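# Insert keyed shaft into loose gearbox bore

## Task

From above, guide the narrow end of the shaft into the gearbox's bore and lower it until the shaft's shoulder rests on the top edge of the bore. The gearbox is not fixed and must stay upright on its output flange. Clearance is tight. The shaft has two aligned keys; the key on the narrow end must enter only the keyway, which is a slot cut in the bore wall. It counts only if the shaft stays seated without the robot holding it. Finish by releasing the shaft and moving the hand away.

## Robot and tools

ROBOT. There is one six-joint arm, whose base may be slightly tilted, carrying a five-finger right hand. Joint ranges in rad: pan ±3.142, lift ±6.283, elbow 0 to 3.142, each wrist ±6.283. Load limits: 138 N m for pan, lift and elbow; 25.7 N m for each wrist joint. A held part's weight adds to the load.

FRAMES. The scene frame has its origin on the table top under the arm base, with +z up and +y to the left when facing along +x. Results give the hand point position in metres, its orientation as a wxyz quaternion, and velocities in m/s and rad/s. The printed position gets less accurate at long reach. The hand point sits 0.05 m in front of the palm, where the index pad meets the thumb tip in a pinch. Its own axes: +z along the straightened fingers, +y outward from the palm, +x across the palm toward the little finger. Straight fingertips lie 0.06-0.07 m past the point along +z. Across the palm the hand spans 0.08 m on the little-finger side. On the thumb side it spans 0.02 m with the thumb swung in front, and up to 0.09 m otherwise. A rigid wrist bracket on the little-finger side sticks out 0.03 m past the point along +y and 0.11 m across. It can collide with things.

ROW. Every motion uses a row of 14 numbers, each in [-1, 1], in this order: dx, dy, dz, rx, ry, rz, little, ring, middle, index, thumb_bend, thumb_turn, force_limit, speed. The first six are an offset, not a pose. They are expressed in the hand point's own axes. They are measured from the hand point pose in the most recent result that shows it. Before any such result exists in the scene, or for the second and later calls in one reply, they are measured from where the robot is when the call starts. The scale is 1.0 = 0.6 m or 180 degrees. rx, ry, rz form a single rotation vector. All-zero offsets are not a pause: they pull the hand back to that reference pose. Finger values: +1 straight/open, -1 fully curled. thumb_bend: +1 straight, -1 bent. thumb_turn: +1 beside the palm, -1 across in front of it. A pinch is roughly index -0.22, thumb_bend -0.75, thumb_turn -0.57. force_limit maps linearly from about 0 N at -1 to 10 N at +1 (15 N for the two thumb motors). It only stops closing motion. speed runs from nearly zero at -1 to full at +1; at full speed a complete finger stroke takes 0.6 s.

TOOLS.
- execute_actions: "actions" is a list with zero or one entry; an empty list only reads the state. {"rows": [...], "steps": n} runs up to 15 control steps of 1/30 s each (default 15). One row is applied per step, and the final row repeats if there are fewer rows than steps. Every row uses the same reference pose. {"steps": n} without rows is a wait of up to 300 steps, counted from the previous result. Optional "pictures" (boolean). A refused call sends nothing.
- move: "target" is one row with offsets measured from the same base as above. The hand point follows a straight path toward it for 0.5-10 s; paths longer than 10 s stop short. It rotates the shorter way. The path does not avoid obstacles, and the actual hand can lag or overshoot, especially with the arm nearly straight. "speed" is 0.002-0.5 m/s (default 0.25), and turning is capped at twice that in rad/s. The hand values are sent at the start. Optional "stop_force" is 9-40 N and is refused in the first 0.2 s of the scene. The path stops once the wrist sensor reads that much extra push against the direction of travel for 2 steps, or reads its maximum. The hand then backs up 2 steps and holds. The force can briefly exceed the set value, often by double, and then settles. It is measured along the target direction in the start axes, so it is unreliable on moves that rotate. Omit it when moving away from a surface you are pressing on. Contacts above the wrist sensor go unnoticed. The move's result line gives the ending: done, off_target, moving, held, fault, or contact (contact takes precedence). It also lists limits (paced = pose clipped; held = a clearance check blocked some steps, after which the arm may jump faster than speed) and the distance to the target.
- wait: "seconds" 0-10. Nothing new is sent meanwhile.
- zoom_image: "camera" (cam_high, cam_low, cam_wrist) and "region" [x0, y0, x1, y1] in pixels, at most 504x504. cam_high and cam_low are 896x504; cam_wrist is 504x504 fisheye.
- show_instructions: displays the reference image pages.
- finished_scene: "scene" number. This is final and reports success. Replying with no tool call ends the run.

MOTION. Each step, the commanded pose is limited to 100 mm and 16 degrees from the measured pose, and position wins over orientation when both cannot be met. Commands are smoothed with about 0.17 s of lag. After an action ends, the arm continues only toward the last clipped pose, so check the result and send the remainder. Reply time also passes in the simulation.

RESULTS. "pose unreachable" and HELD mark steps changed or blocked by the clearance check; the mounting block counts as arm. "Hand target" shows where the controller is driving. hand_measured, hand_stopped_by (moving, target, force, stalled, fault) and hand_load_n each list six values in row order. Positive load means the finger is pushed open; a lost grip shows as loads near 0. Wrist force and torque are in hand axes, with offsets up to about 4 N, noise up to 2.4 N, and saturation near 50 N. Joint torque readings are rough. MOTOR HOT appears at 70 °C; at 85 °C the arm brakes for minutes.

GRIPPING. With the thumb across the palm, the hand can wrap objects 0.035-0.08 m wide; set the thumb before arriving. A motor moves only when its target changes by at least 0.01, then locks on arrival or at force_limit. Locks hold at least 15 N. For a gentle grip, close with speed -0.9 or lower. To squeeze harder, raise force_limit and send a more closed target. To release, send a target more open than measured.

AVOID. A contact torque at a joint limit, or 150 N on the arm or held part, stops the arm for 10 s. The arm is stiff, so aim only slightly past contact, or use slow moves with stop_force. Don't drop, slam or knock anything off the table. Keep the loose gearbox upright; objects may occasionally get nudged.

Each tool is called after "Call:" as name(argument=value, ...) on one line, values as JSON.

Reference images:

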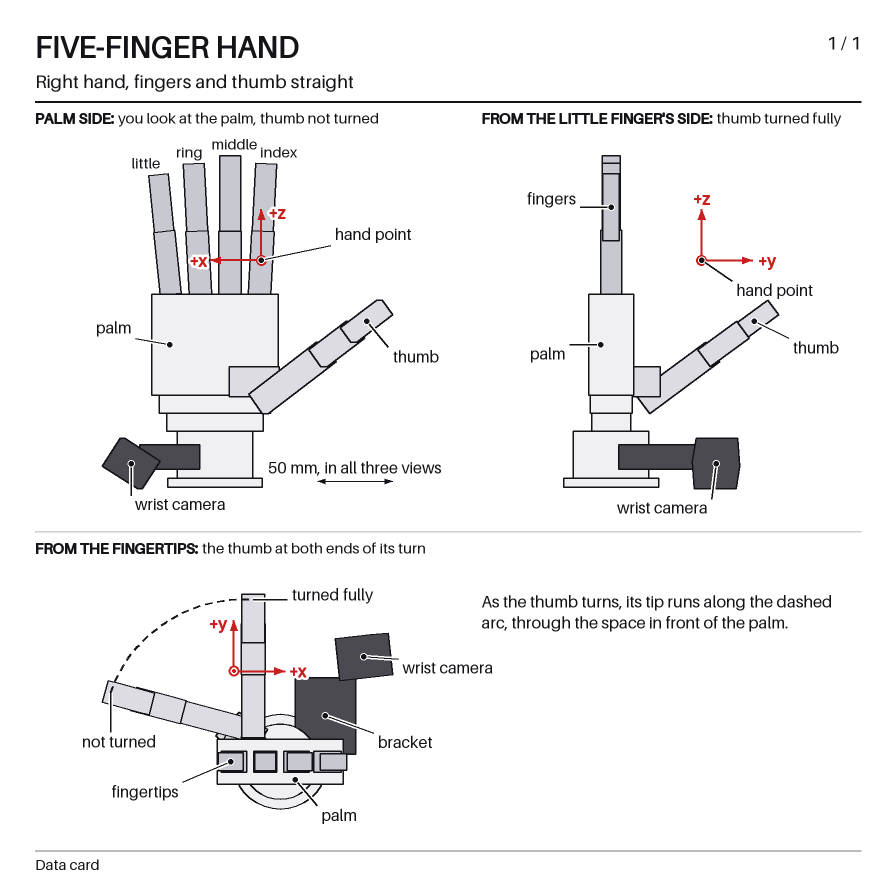

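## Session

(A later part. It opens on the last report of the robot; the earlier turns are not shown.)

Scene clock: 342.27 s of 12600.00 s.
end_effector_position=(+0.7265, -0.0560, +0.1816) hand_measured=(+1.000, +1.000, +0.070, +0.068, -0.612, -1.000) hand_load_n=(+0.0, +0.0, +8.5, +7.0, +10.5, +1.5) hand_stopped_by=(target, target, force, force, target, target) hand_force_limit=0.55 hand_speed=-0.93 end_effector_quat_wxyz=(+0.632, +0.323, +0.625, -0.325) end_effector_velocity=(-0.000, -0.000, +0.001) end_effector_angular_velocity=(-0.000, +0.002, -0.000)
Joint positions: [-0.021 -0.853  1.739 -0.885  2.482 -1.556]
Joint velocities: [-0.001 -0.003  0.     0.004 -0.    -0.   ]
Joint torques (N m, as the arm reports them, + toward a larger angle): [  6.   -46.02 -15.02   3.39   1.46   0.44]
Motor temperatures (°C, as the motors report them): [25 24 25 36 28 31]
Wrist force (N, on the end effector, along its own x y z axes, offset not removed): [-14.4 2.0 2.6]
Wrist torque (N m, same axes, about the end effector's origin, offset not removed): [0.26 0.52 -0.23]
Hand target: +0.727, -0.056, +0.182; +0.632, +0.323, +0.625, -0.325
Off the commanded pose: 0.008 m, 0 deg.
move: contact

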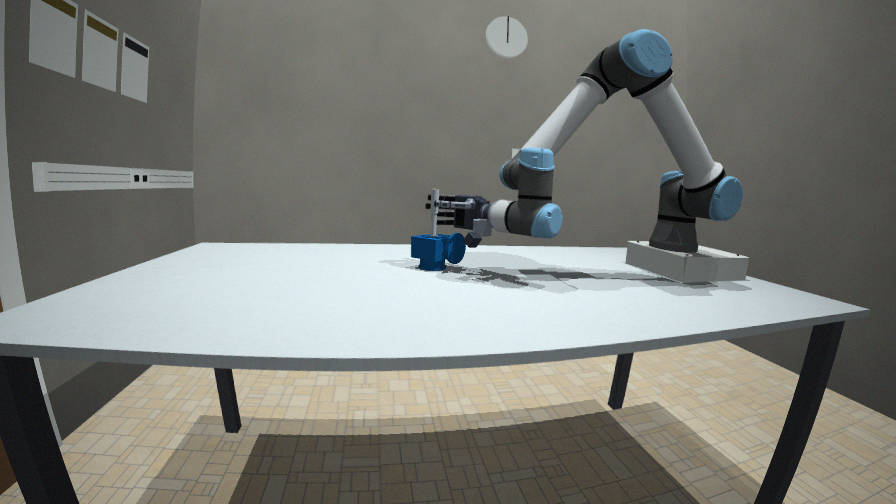

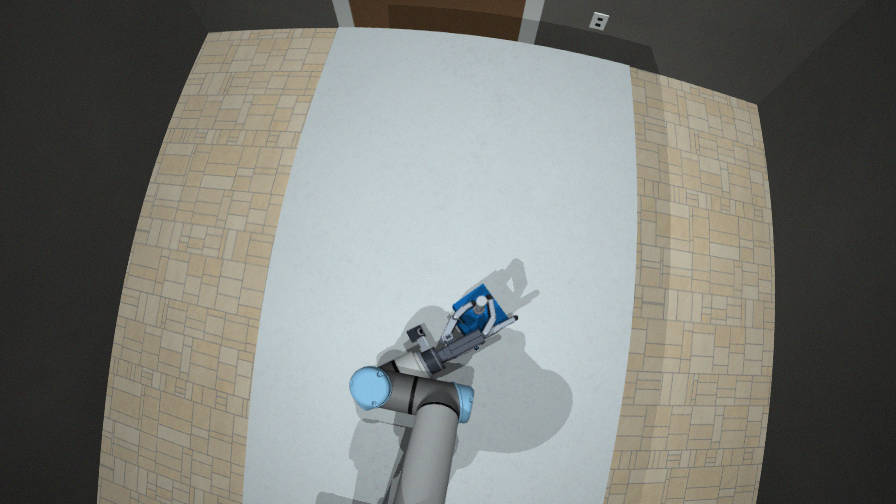

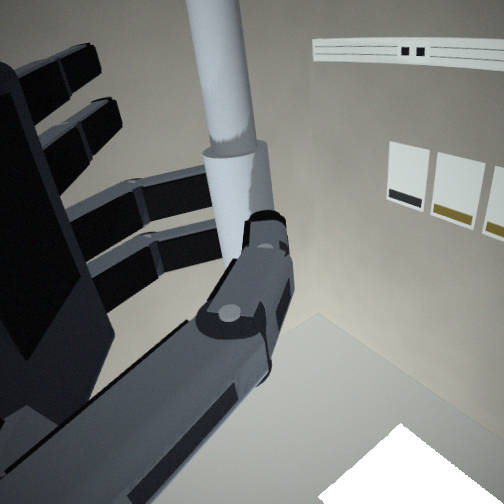

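Call:
move(target=[-0.004,0.0019,0.0033,0,0.0067,-0.004,1,1,-0.25,-0.25,-0.62,-1,0.55,-0.93], speed=0.01)

Call:
move(target=[0.017,0.0002,0.0002,0,0,0,1,1,-0.25,-0.25,-0.62,-1,0.55,-0.93], speed=0.004, stop_force=9)

Scene clock: 351.03 s of 12600.00 s.
end_effector_position=(+0.7285, -0.0569, +0.1840) hand_measured=(+1.000, +1.000, +0.070, +0.068, -0.612, -1.000) hand_load_n=(+0.0, +0.0, +8.0, +6.0, +11.0, +0.0) hand_stopped_by=(target, target, force, force, target, target) hand_force_limit=0.55 hand_speed=-0.93 end_effector_quat_wxyz=(+0.624, +0.323, +0.633, -0.325) end_effector_velocity=(+0.001, +0.001, +0.001) end_effector_angular_velocity=(+0.003, +0.005, +0.001)
Joint positions: [-0.022 -0.861  1.724 -0.828  2.48  -1.542]
Joint velocities: [ 0.002 -0.002 -0.004  0.015  0.     0.005]
Joint torques (N m, as the arm reports them, + toward a larger angle): [ -9.65 -54.5  -22.76   0.64  -2.64   1.52]
Motor temperatures (°C, as the motors report them): [25 24 25 36 28 31]
Wrist force (N, on the end effector, along its own x y z axes, offset not removed): [1.9 5.6 0.0]
Wrist torque (N m, same axes, about the end effector's origin, offset not removed): [0.72 0.32 0.19]
Hand target: +0.729, -0.057, +0.184; +0.623, +0.323, +0.634, -0.325
Off the commanded pose: 0.000 m, 0 deg.
After step 90, 4.33 s passed at rest.
move: done

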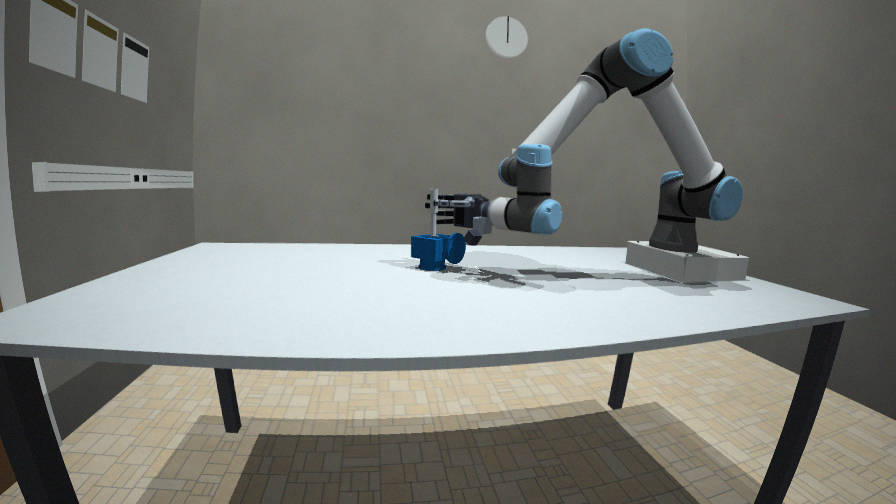

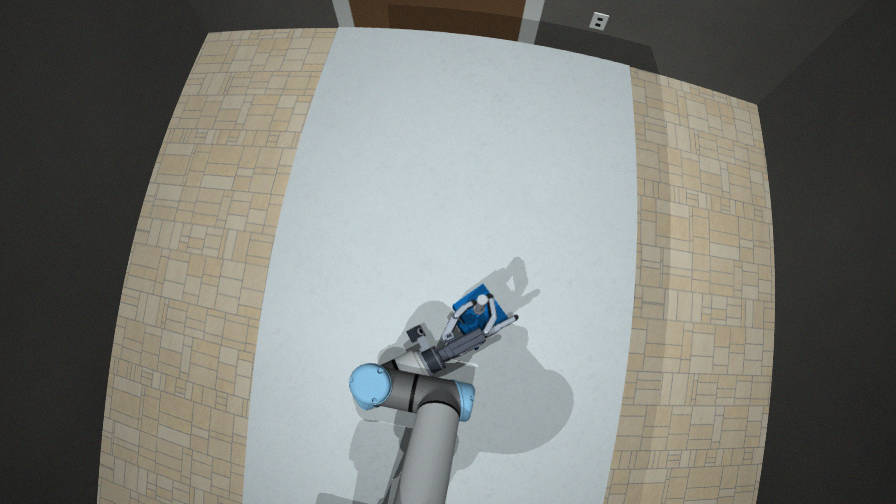

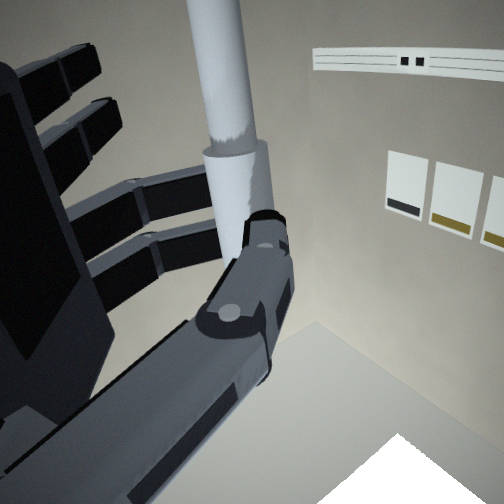

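Scene clock: 352.00 s of 12600.00 s.
end_effector_position=(+0.7286, -0.0569, +0.1817) hand_measured=(+1.000, +1.000, +0.070, +0.068, -0.612, -1.000) hand_load_n=(+0.0, +0.0, +8.5, +7.0, +10.5, +1.5) hand_stopped_by=(target, target, force, force, target, target) hand_force_limit=0.55 hand_speed=-0.93 end_effector_quat_wxyz=(+0.624, +0.323, +0.633, -0.325) end_effector_velocity=(-0.000, +0.001, +0.001) end_effector_angular_velocity=(-0.000, +0.004, +0.002)
Joint positions: [-0.022 -0.857  1.724 -0.833  2.48  -1.542]
Joint velocities: [ 0.001 -0.003  0.     0.005 -0.001 -0.001]
Joint torques (N m, as the arm reports them, + toward a larger angle): [  5.86 -44.55  -2.28   4.13   1.42  -2.36]
Motor temperatures (°C, as the motors report them): [25 24 25 36 28 31]
Wrist force (N, on the end effector, along its own x y z axes, offset not removed): [-13.9 -0.7 -0.3]
Wrist torque (N m, same axes, about the end effector's origin, offset not removed): [0.10 0.25 -0.40]
Hand target: +0.729, -0.057, +0.182; +0.624, +0.323, +0.633, -0.325
Off the commanded pose: 0.008 m, 0 deg.
move: contact

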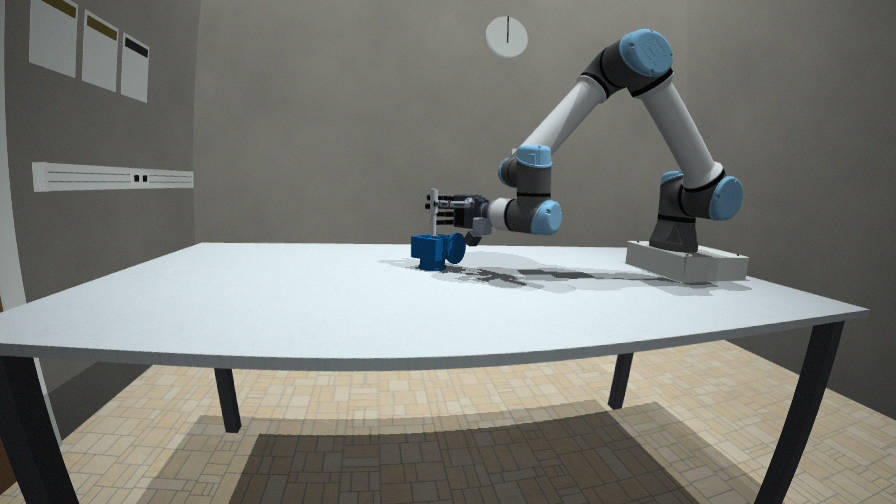

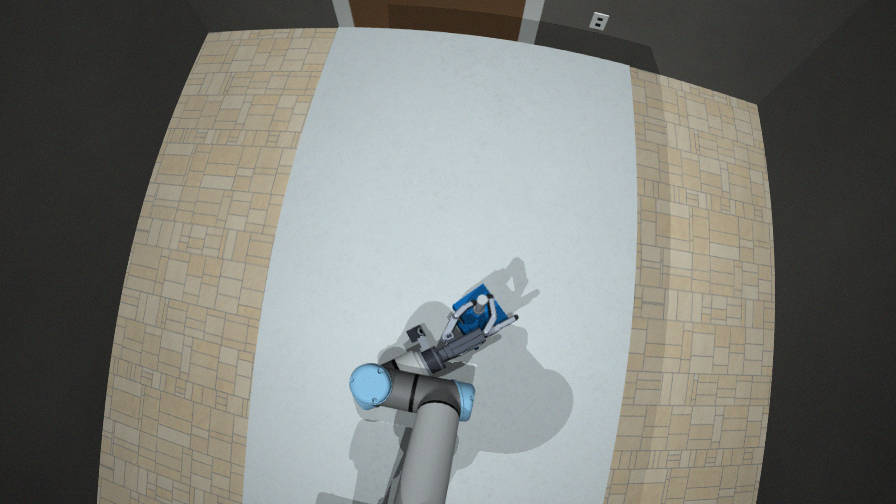

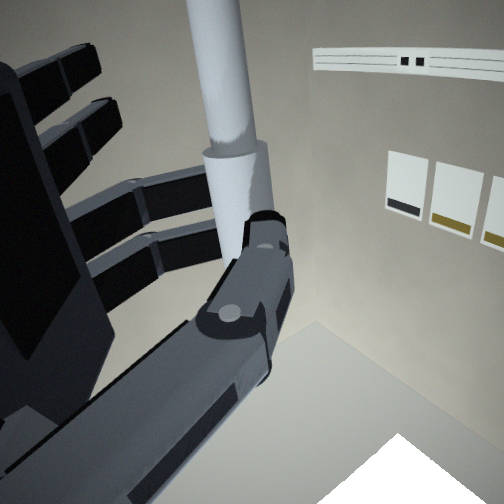

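Call:
move(target=[-0.004,-0.0039,0,0,0,0.0078,1,1,-0.25,-0.25,-0.62,-1,0.55,-0.93], speed=0.01)

Call:
move(target=[0.017,-0.0002,0.0002,0,0,0,1,1,-0.25,-0.25,-0.62,-1,0.55,-0.93], speed=0.004, stop_force=9)

Scene clock: 358.23 s of 12600.00 s.
end_effector_position=(+0.7268, -0.0582, +0.1840) hand_measured=(+1.000, +1.000, +0.070, +0.068, -0.612, -1.000) hand_load_n=(+0.0, +0.0, +8.0, +6.5, +11.0, +0.0) hand_stopped_by=(target, target, force, force, target, target) hand_force_limit=0.55 hand_speed=-0.93 end_effector_quat_wxyz=(+0.627, +0.330, +0.629, -0.318) end_effector_velocity=(-0.000, -0.000, +0.001) end_effector_angular_velocity=(+0.003, -0.006, +0.001)
Joint positions: [-0.024 -0.861  1.729 -0.834  2.478 -1.519]
Joint velocities: [-0.001 -0.002  0.001 -0.001 -0.002  0.005]
Joint torques (N m, as the arm reports them, + toward a larger angle): [ -9.06 -55.33  -8.68  -3.33  -2.43   1.59]
Motor temperatures (°C, as the motors report them): [25 24 25 36 28 31]
Wrist force (N, on the end effector, along its own x y z axes, offset not removed): [1.7 2.6 0.0]
Wrist torque (N m, same axes, about the end effector's origin, offset not removed): [0.29 0.31 0.14]
Hand target: +0.727, -0.058, +0.184; +0.628, +0.330, +0.629, -0.318
Off the commanded pose: 0.000 m, 0 deg.
After step 90, 1.80 s passed at rest.
move: done

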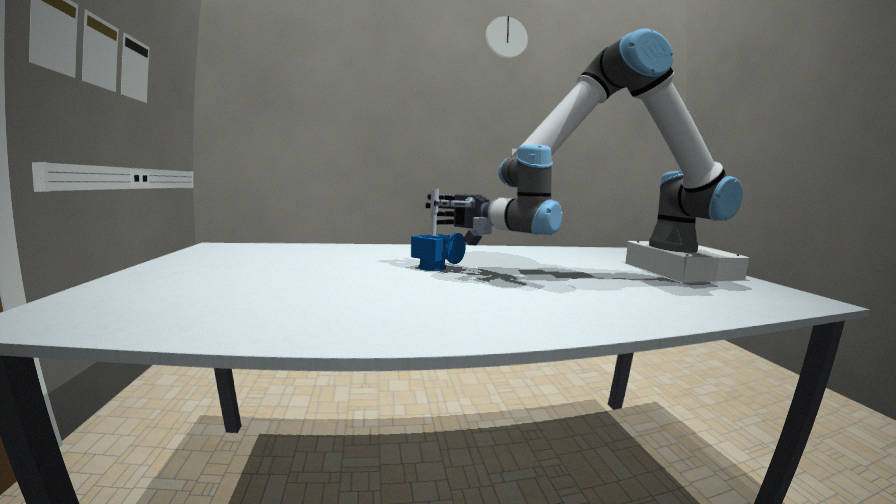

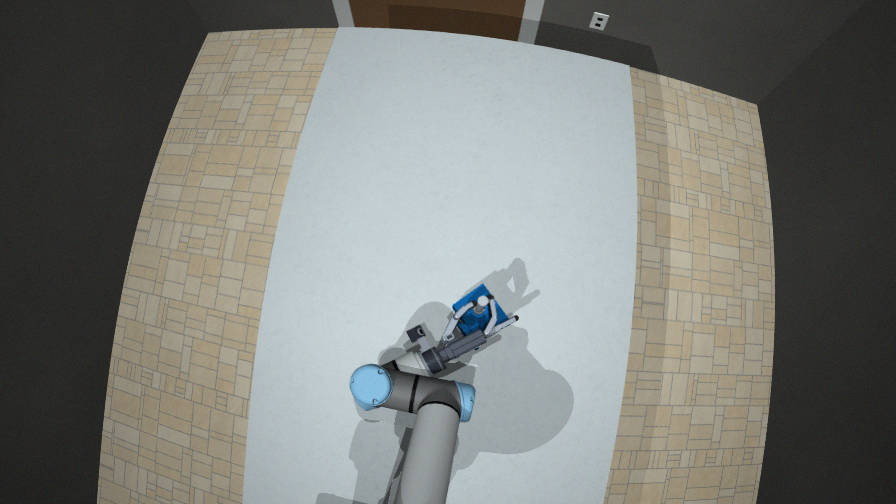

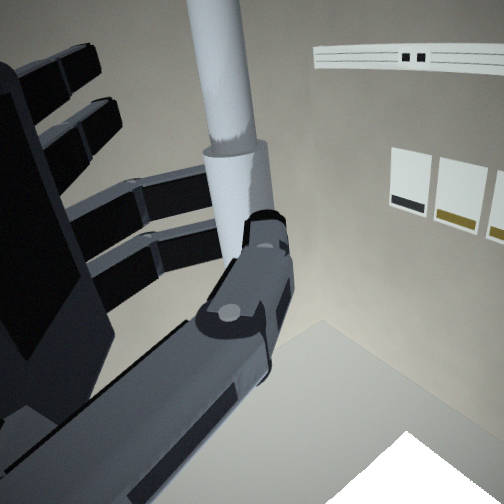

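Scene clock: 359.77 s of 12600.00 s.
end_effector_position=(+0.7268, -0.0583, +0.1795) hand_measured=(+1.000, +1.000, +0.070, +0.068, -0.612, -1.000) hand_load_n=(+0.0, +0.0, +7.5, +6.0, +12.5, +1.5) hand_stopped_by=(target, target, force, force, target, target) hand_force_limit=0.55 hand_speed=-0.93 end_effector_quat_wxyz=(+0.628, +0.330, +0.629, -0.318) end_effector_velocity=(+0.001, +0.001, +0.002) end_effector_angular_velocity=(-0.002, +0.002, +0.003)
Joint positions: [-0.024 -0.852  1.729 -0.843  2.478 -1.519]
Joint velocities: [ 0.001 -0.003 -0.     0.002 -0.002 -0.004]
Joint torques (N m, as the arm reports them, + toward a larger angle): [  4.86 -46.84  -3.26   3.13   1.4   -1.53]
Motor temperatures (°C, as the motors report them): [25 24 25 36 28 31]
Wrist force (N, on the end effector, along its own x y z axes, offset not removed): [-7.6 0.7 -3.1]
Wrist torque (N m, same axes, about the end effector's origin, offset not removed): [0.38 -0.31 0.05]
Hand target: +0.727, -0.058, +0.180; +0.628, +0.330, +0.629, -0.318
Off the commanded pose: 0.006 m, 0 deg.
move: contact

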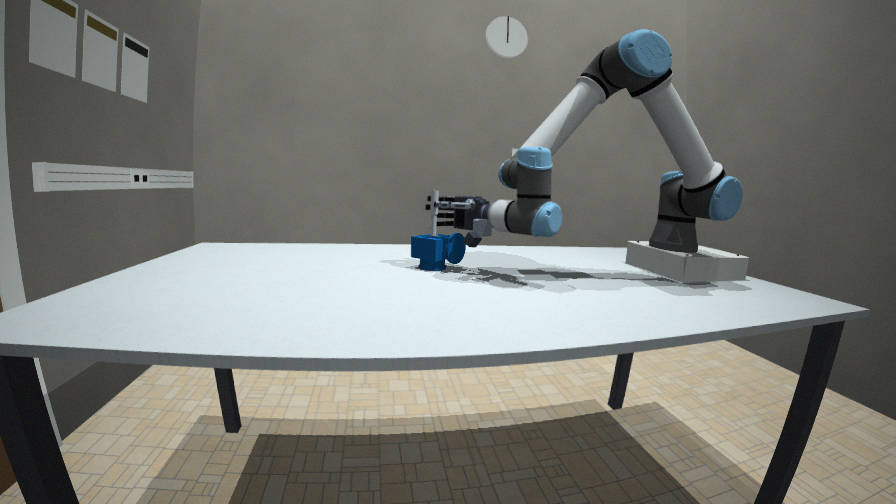

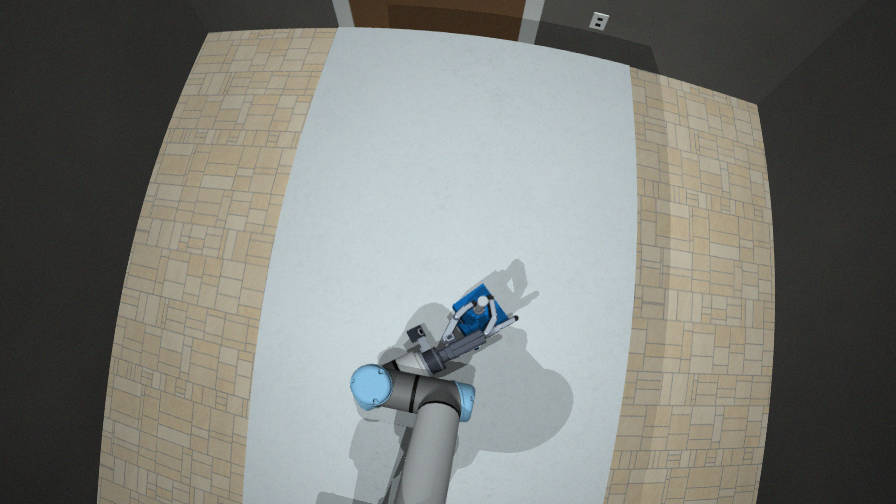

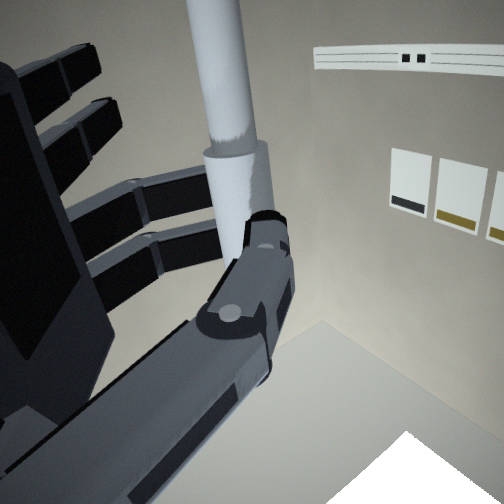

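Call:
move(target=[-0.002,-0.0006,0.0003,-0.011,0,0,1,1,-0.25,-0.25,-0.62,-1,0.55,-0.93], speed=0.02)

Call:
move(target=[0.012,-0.0001,0.0001,0,0,0,1,1,-0.25,-0.25,-0.62,-1,0.55,-0.93], speed=0.004, stop_force=9)

Scene clock: 367.03 s of 12600.00 s.
end_effector_position=(+0.7266, -0.0586, +0.1806) hand_measured=(+1.000, +1.000, +0.070, +0.068, -0.612, -1.000) hand_load_n=(+0.0, +0.0, +7.5, +6.5, +11.0, +0.5) hand_stopped_by=(target, target, force, force, target, target) hand_force_limit=0.55 hand_speed=-0.93 end_effector_quat_wxyz=(+0.633, +0.320, +0.635, -0.307) end_effector_velocity=(-0.000, +0.000, +0.000) end_effector_angular_velocity=(-0.001, +0.001, +0.011)
Joint positions: [-0.037 -0.865  1.753 -0.856  2.432 -1.522]
Joint velocities: [-0.005 -0.004  0.009 -0.005 -0.016 -0.002]
Joint torques (N m, as the arm reports them, + toward a larger angle): [ -8.14 -55.11  -8.34  -3.63  -2.5   -1.33]
Motor temperatures (°C, as the motors report them): [25 24 25 36 28 31]
Wrist force (N, on the end effector, along its own x y z axes, offset not removed): [1.9 0.2 -1.8]
Wrist torque (N m, same axes, about the end effector's origin, offset not removed): [-0.05 0.39 -0.03]
Hand target: +0.727, -0.059, +0.181; +0.633, +0.319, +0.635, -0.307
Off the commanded pose: 0.000 m, 0 deg.
After step 90, 3.17 s passed at rest.
move: done

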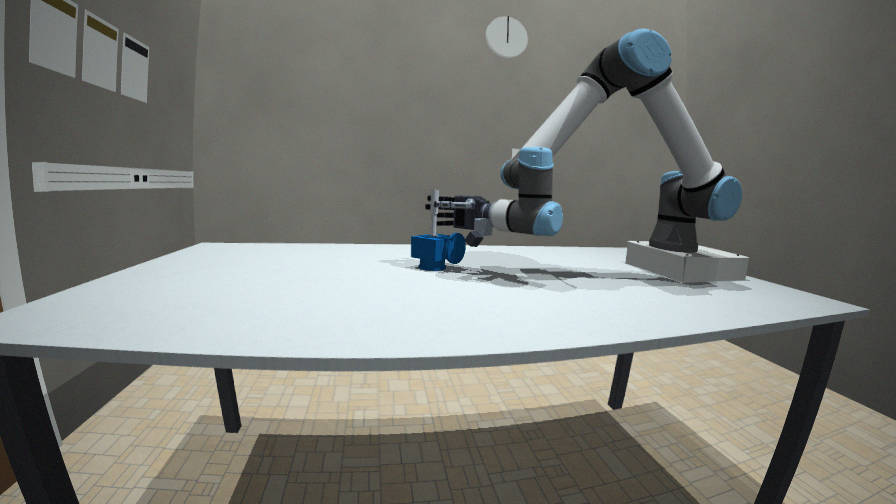

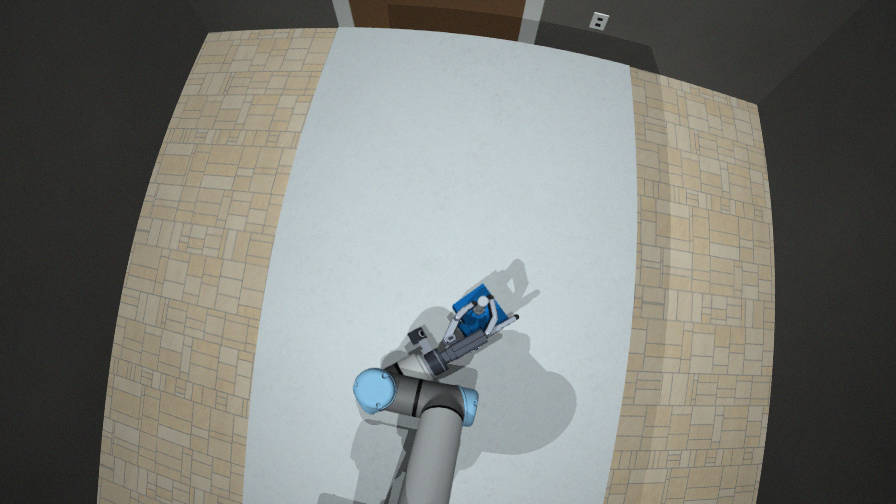

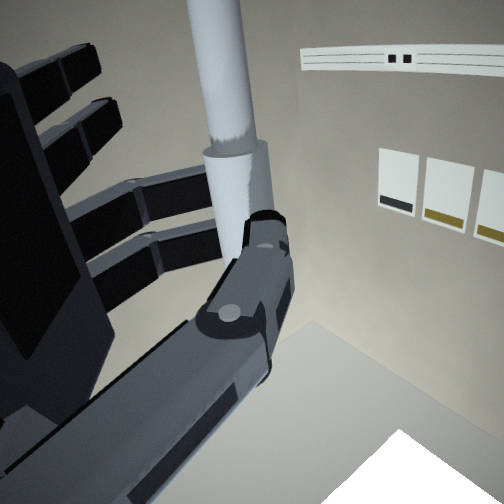

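Scene clock: 367.63 s of 12600.00 s.
end_effector_position=(+0.7266, -0.0586, +0.1798) hand_measured=(+1.000, +1.000, +0.070, +0.068, -0.612, -1.000) hand_load_n=(+0.0, +0.0, +7.5, +6.5, +12.0, +2.0) hand_stopped_by=(target, target, force, force, target, target) hand_force_limit=0.55 hand_speed=-0.93 end_effector_quat_wxyz=(+0.633, +0.320, +0.635, -0.307) end_effector_velocity=(-0.000, +0.000, +0.001) end_effector_angular_velocity=(-0.000, +0.003, -0.000)
Joint positions: [-0.037 -0.864  1.753 -0.858  2.432 -1.522]
Joint velocities: [ 0.    -0.003  0.001  0.005  0.    -0.   ]
Joint torques (N m, as the arm reports them, + toward a larger angle): [ -0.05 -46.26 -11.93   3.28   0.44   0.3 ]
Motor temperatures (°C, as the motors report them): [25 24 25 36 28 31]
Wrist force (N, on the end effector, along its own x y z axes, offset not removed): [-10.5 1.3 -1.3]
Wrist torque (N m, same axes, about the end effector's origin, offset not removed): [0.29 0.07 -0.04]
Hand target: +0.727, -0.059, +0.180; +0.633, +0.320, +0.635, -0.307
Off the commanded pose: 0.006 m, 0 deg.
move: contact

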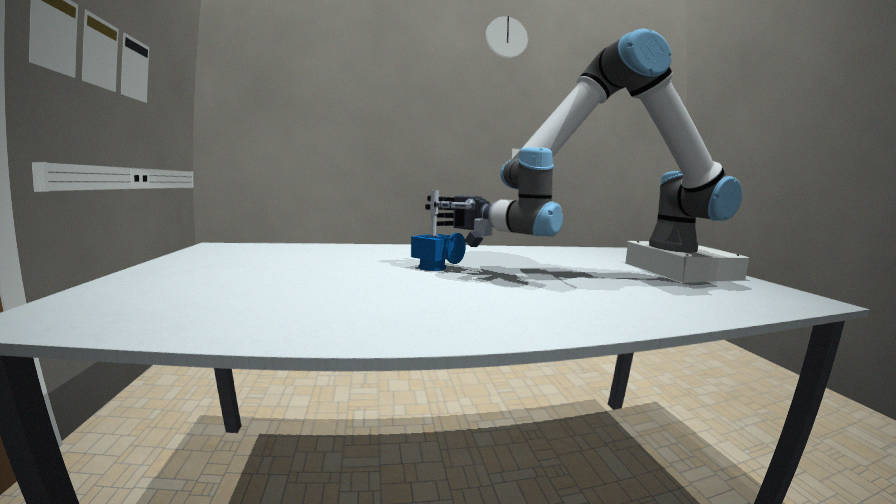

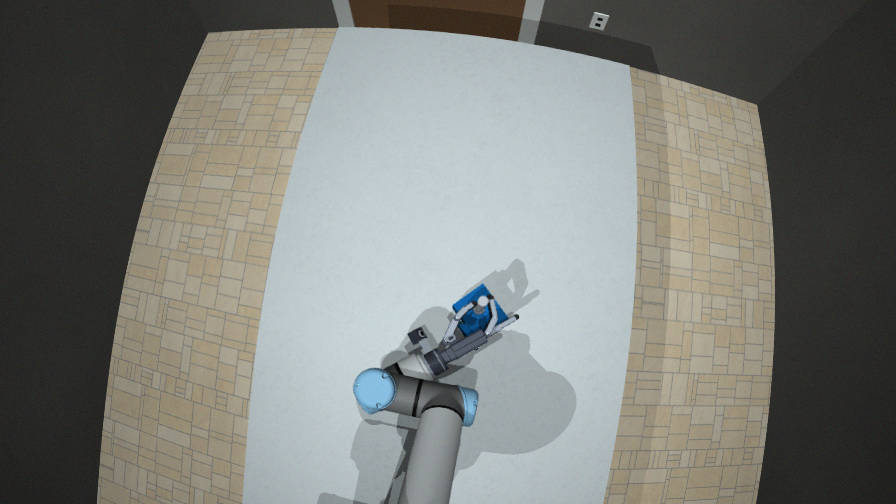

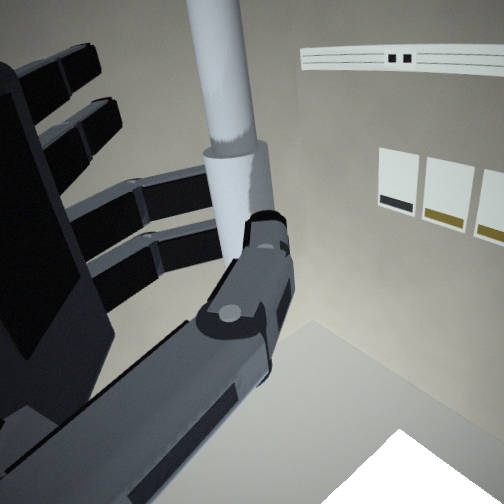

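Call:
move(target=[-0.004,0.0005,-0.0011,0.025,0,0.0017,1,1,-0.25,-0.25,-0.62,-1,0.55,-0.93], speed=0.03)

Call:
move(target=[0.014,-0.0002,0.0002,0,0,0,1,1,-0.25,-0.25,-0.62,-1,0.55,-0.93], speed=0.004, stop_force=9)

Scene clock: 375.63 s of 12600.00 s.
end_effector_position=(+0.7264, -0.0580, +0.1822) hand_measured=(+1.000, +1.000, +0.070, +0.068, -0.612, -1.000) hand_load_n=(+0.0, +0.0, +9.0, +5.5, +10.5, -0.5) hand_stopped_by=(target, target, force, force, target, target) hand_force_limit=0.55 hand_speed=-0.93 end_effector_quat_wxyz=(+0.621, +0.345, +0.621, -0.330) end_effector_velocity=(+0.000, -0.000, +0.001) end_effector_angular_velocity=(+0.001, -0.000, -0.018)
Joint positions: [-0.007 -0.842  1.698 -0.816  2.538 -1.509]
Joint velocities: [ 0.006  0.005 -0.014  0.012  0.023  0.003]
Joint torques (N m, as the arm reports them, + toward a larger angle): [  4.62 -40.29 -21.64   1.01   2.01   1.7 ]
Motor temperatures (°C, as the motors report them): [25 24 25 36 28 31]
Wrist force (N, on the end effector, along its own x y z axes, offset not removed): [-1.0 0.3 -0.4]
Wrist torque (N m, same axes, about the end effector's origin, offset not removed): [0.04 0.47 -0.14]
Hand target: +0.726, -0.058, +0.182; +0.621, +0.346, +0.621, -0.330
Off the commanded pose: 0.000 m, 0 deg.
After step 90, 3.47 s passed at rest.
move: done

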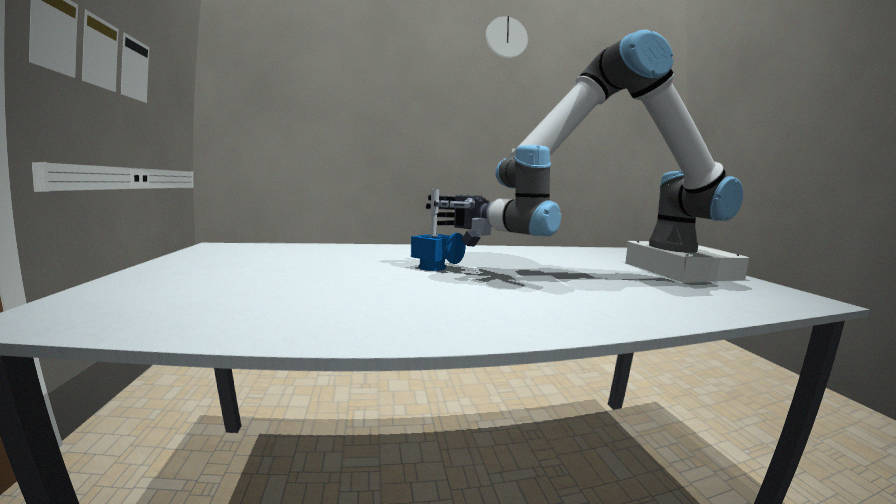

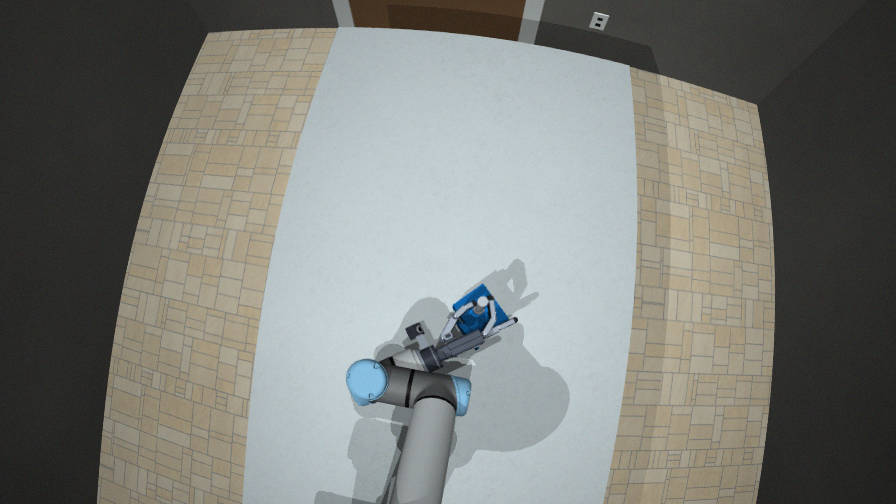

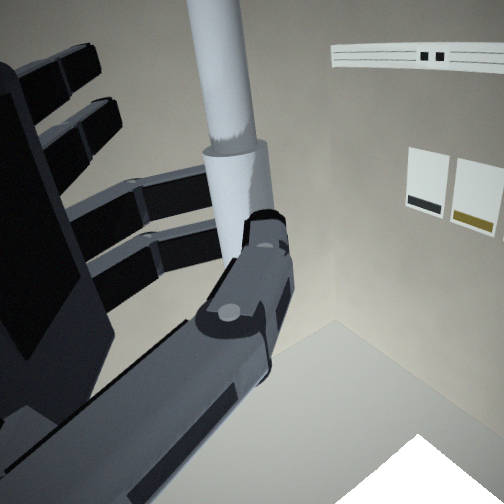

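Scene clock: 376.83 s of 12600.00 s.
end_effector_position=(+0.7264, -0.0580, +0.1789) hand_measured=(+1.000, +1.000, +0.070, +0.068, -0.612, -1.000) hand_load_n=(+0.0, +0.0, +9.0, +6.0, +11.0, +0.5) hand_stopped_by=(target, target, force, force, target, target) hand_force_limit=0.55 hand_speed=-0.93 end_effector_quat_wxyz=(+0.621, +0.345, +0.621, -0.330) end_effector_velocity=(-0.000, -0.001, +0.001) end_effector_angular_velocity=(+0.000, +0.003, -0.001)
Joint positions: [-0.007 -0.836  1.698 -0.823  2.538 -1.509]
Joint velocities: [-0.001 -0.002 -0.     0.006  0.     0.   ]
Joint torques (N m, as the arm reports them, + toward a larger angle): [ -3.85 -47.77  -1.75   3.28  -1.86  -1.94]
Motor temperatures (°C, as the motors report them): [25 24 25 36 28 31]
Wrist force (N, on the end effector, along its own x y z axes, offset not removed): [-8.9 2.1 3.2]
Wrist torque (N m, same axes, about the end effector's origin, offset not removed): [0.14 -0.27 -0.11]
Hand target: +0.726, -0.058, +0.179; +0.621, +0.345, +0.621, -0.330
Off the commanded pose: 0.005 m, 0 deg.
move: contact

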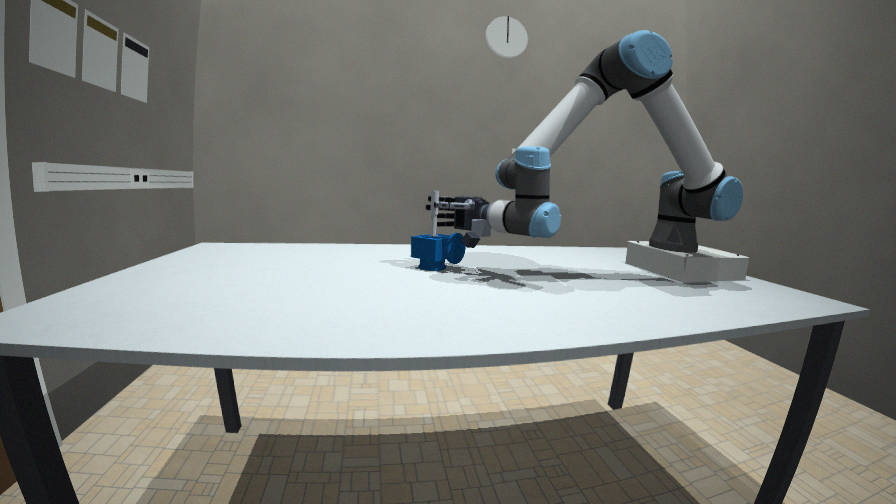

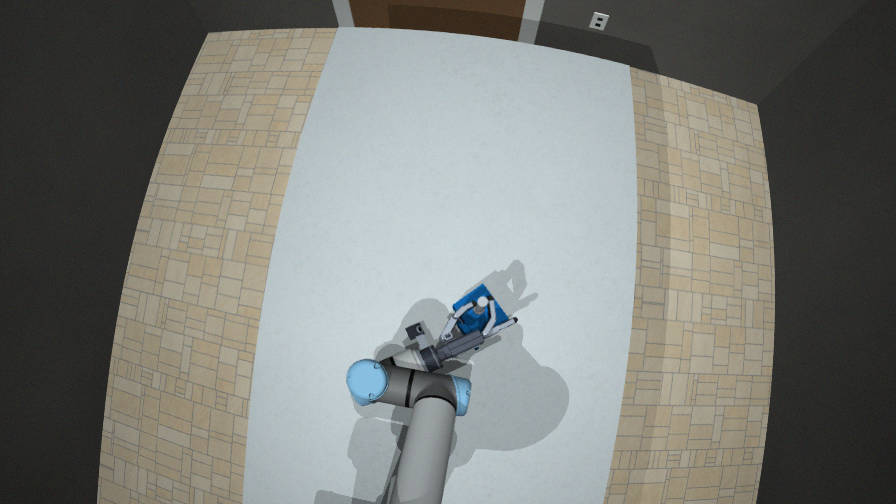

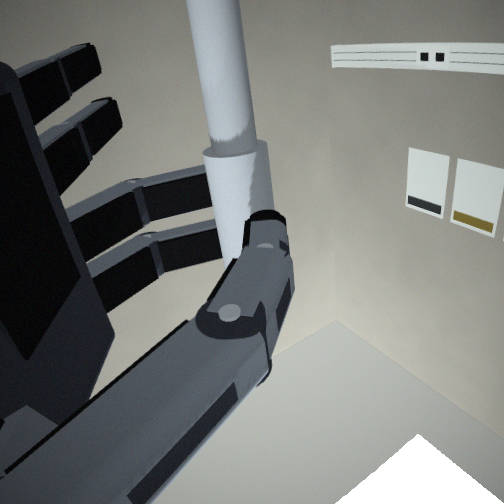

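Call:
move(target=[-0.004,0.0003,0.0016,0.006,0.0028,0,1,1,-0.25,-0.25,-0.62,-1,0.55,-0.93], speed=0.015)

Call:
move(target=[0.013,-0.0002,0.0003,0,0,0,1,1,-0.25,-0.25,-0.62,-1,0.55,-0.93], speed=0.004, stop_force=9)

Call:
zoom_image(camera="cam_high", region=[405, 180, 485, 260])

Scene clock: 386.20 s of 12600.00 s.
end_effector_position=(+0.7271, -0.0587, +0.1812) hand_measured=(+1.000, +1.000, +0.070, +0.068, -0.612, -1.000) hand_load_n=(+0.0, +0.0, +8.5, +6.0, +10.5, -0.5) hand_stopped_by=(target, target, force, force, target, target) hand_force_limit=0.55 hand_speed=-0.93 end_effector_quat_wxyz=(+0.616, +0.352, +0.621, -0.334) end_effector_velocity=(+0.000, -0.000, +0.001) end_effector_angular_velocity=(+0.003, +0.002, -0.008)
Joint positions: [-0.002 -0.835  1.678 -0.787  2.56  -1.495]
Joint velocities: [ 0.002  0.001 -0.01   0.018  0.01   0.007]
Joint torques (N m, as the arm reports them, + toward a larger angle): [  4.98 -40.93 -22.55   1.06   2.28   1.62]
Motor temperatures (°C, as the motors report them): [25 24 25 36 28 31]
Wrist force (N, on the end effector, along its own x y z axes, offset not removed): [1.7 2.4 1.1]
Wrist torque (N m, same axes, about the end effector's origin, offset not removed): [0.15 0.12 0.03]
Hand target: +0.727, -0.059, +0.181; +0.615, +0.353, +0.621, -0.334
Off the commanded pose: 0.000 m, 0 deg.
After step 90, 5.47 s passed at rest.
move: done

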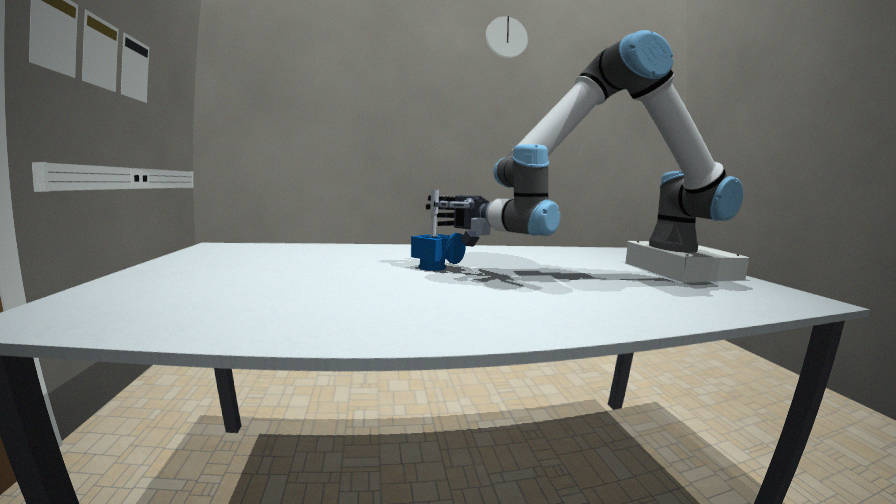

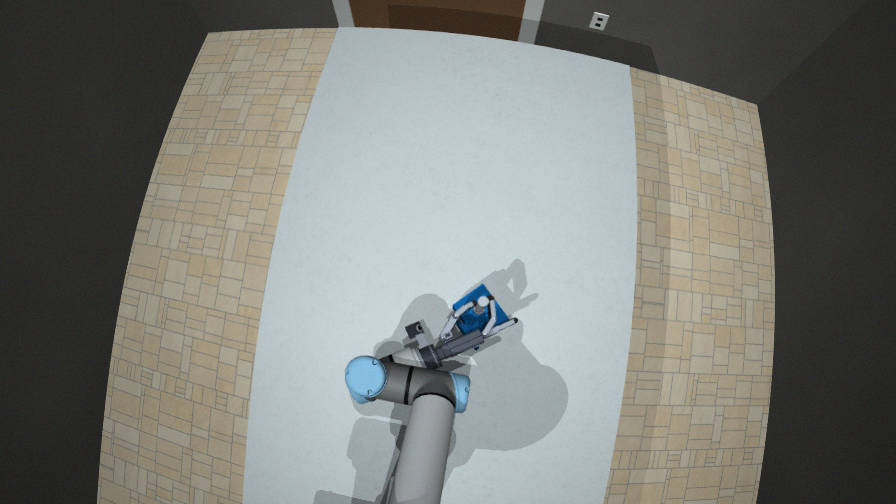

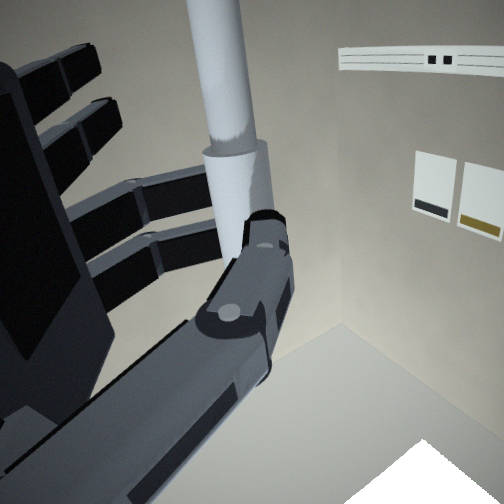

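Scene clock: 388.37 s of 12600.00 s.
end_effector_position=(+0.7271, -0.0587, +0.1735) hand_measured=(+1.000, +1.000, +0.070, +0.068, -0.612, -1.000) hand_load_n=(+0.0, +0.0, +8.0, +5.0, +12.0, +0.0) hand_stopped_by=(target, target, force, force, target, target) hand_force_limit=0.55 hand_speed=-0.93 end_effector_quat_wxyz=(+0.616, +0.352, +0.621, -0.334) end_effector_velocity=(-0.000, -0.000, -0.001) end_effector_angular_velocity=(-0.000, +0.001, -0.001)
Joint positions: [-0.002 -0.821  1.678 -0.801  2.56  -1.495]
Joint velocities: [-0.     0.002  0.    -0.001  0.    -0.   ]
Joint torques (N m, as the arm reports them, + toward a larger angle): [  5.53 -37.81  -5.74  -2.43   2.42  -1.05]
Motor temperatures (°C, as the motors report them): [25 24 25 36 28 31]
Wrist force (N, on the end effector, along its own x y z axes, offset not removed): [-3.5 1.1 1.4]
Wrist torque (N m, same axes, about the end effector's origin, offset not removed): [0.10 0.13 -0.24]
Hand target: +0.727, -0.059, +0.173; +0.616, +0.352, +0.621, -0.334
Off the commanded pose: 0.000 m, 0 deg.
move: done

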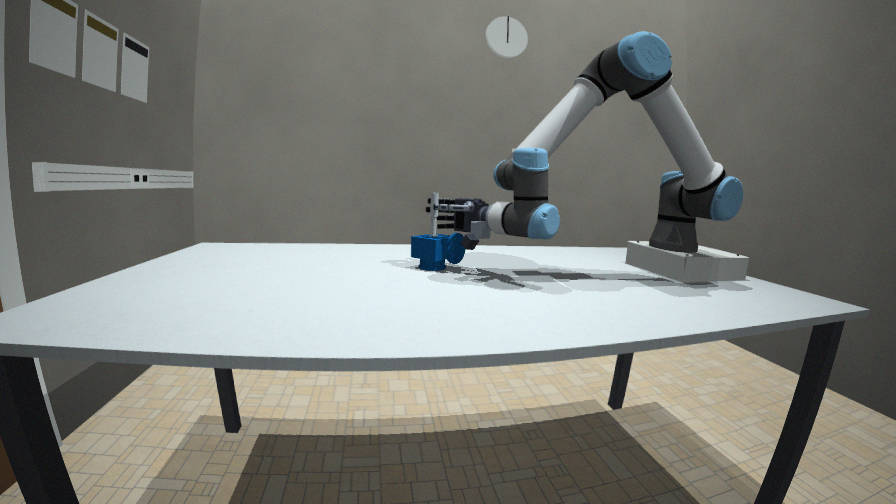

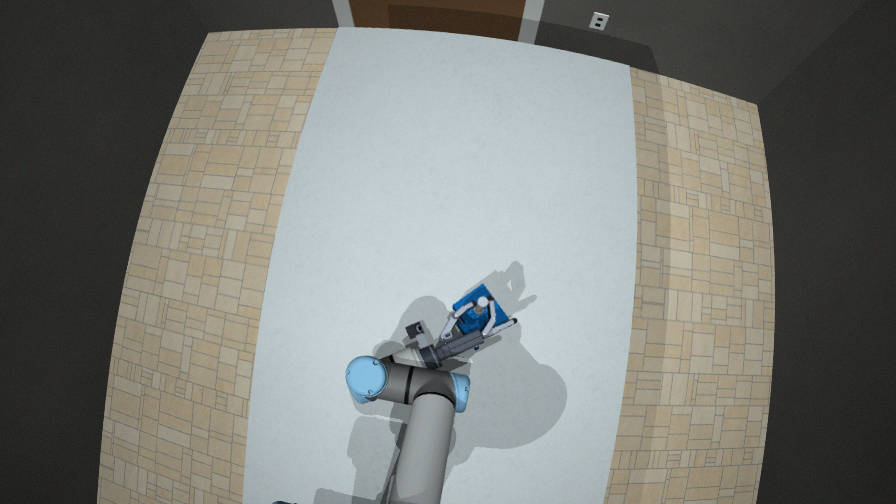

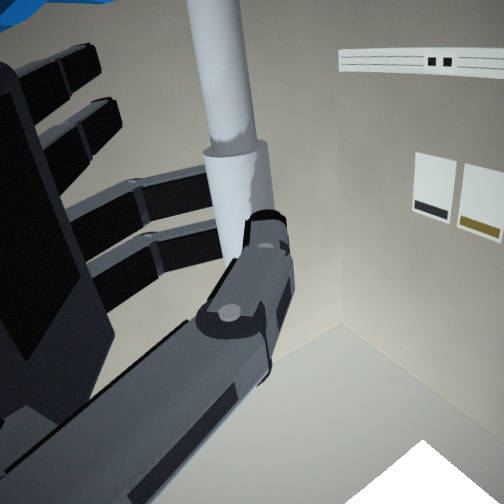

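Region (405, 180, 485, 260) of cam_high's 896x504 image, scaled by 6.300, with more detail than that image has.

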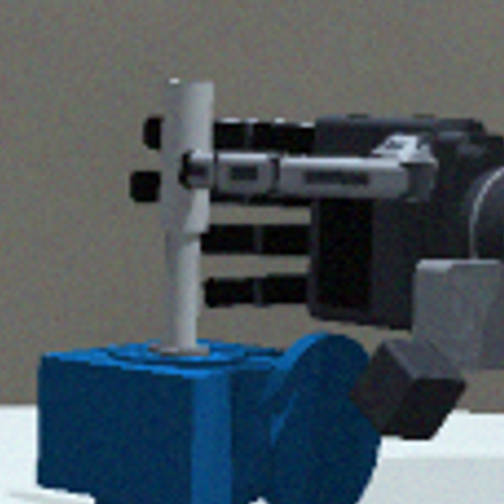

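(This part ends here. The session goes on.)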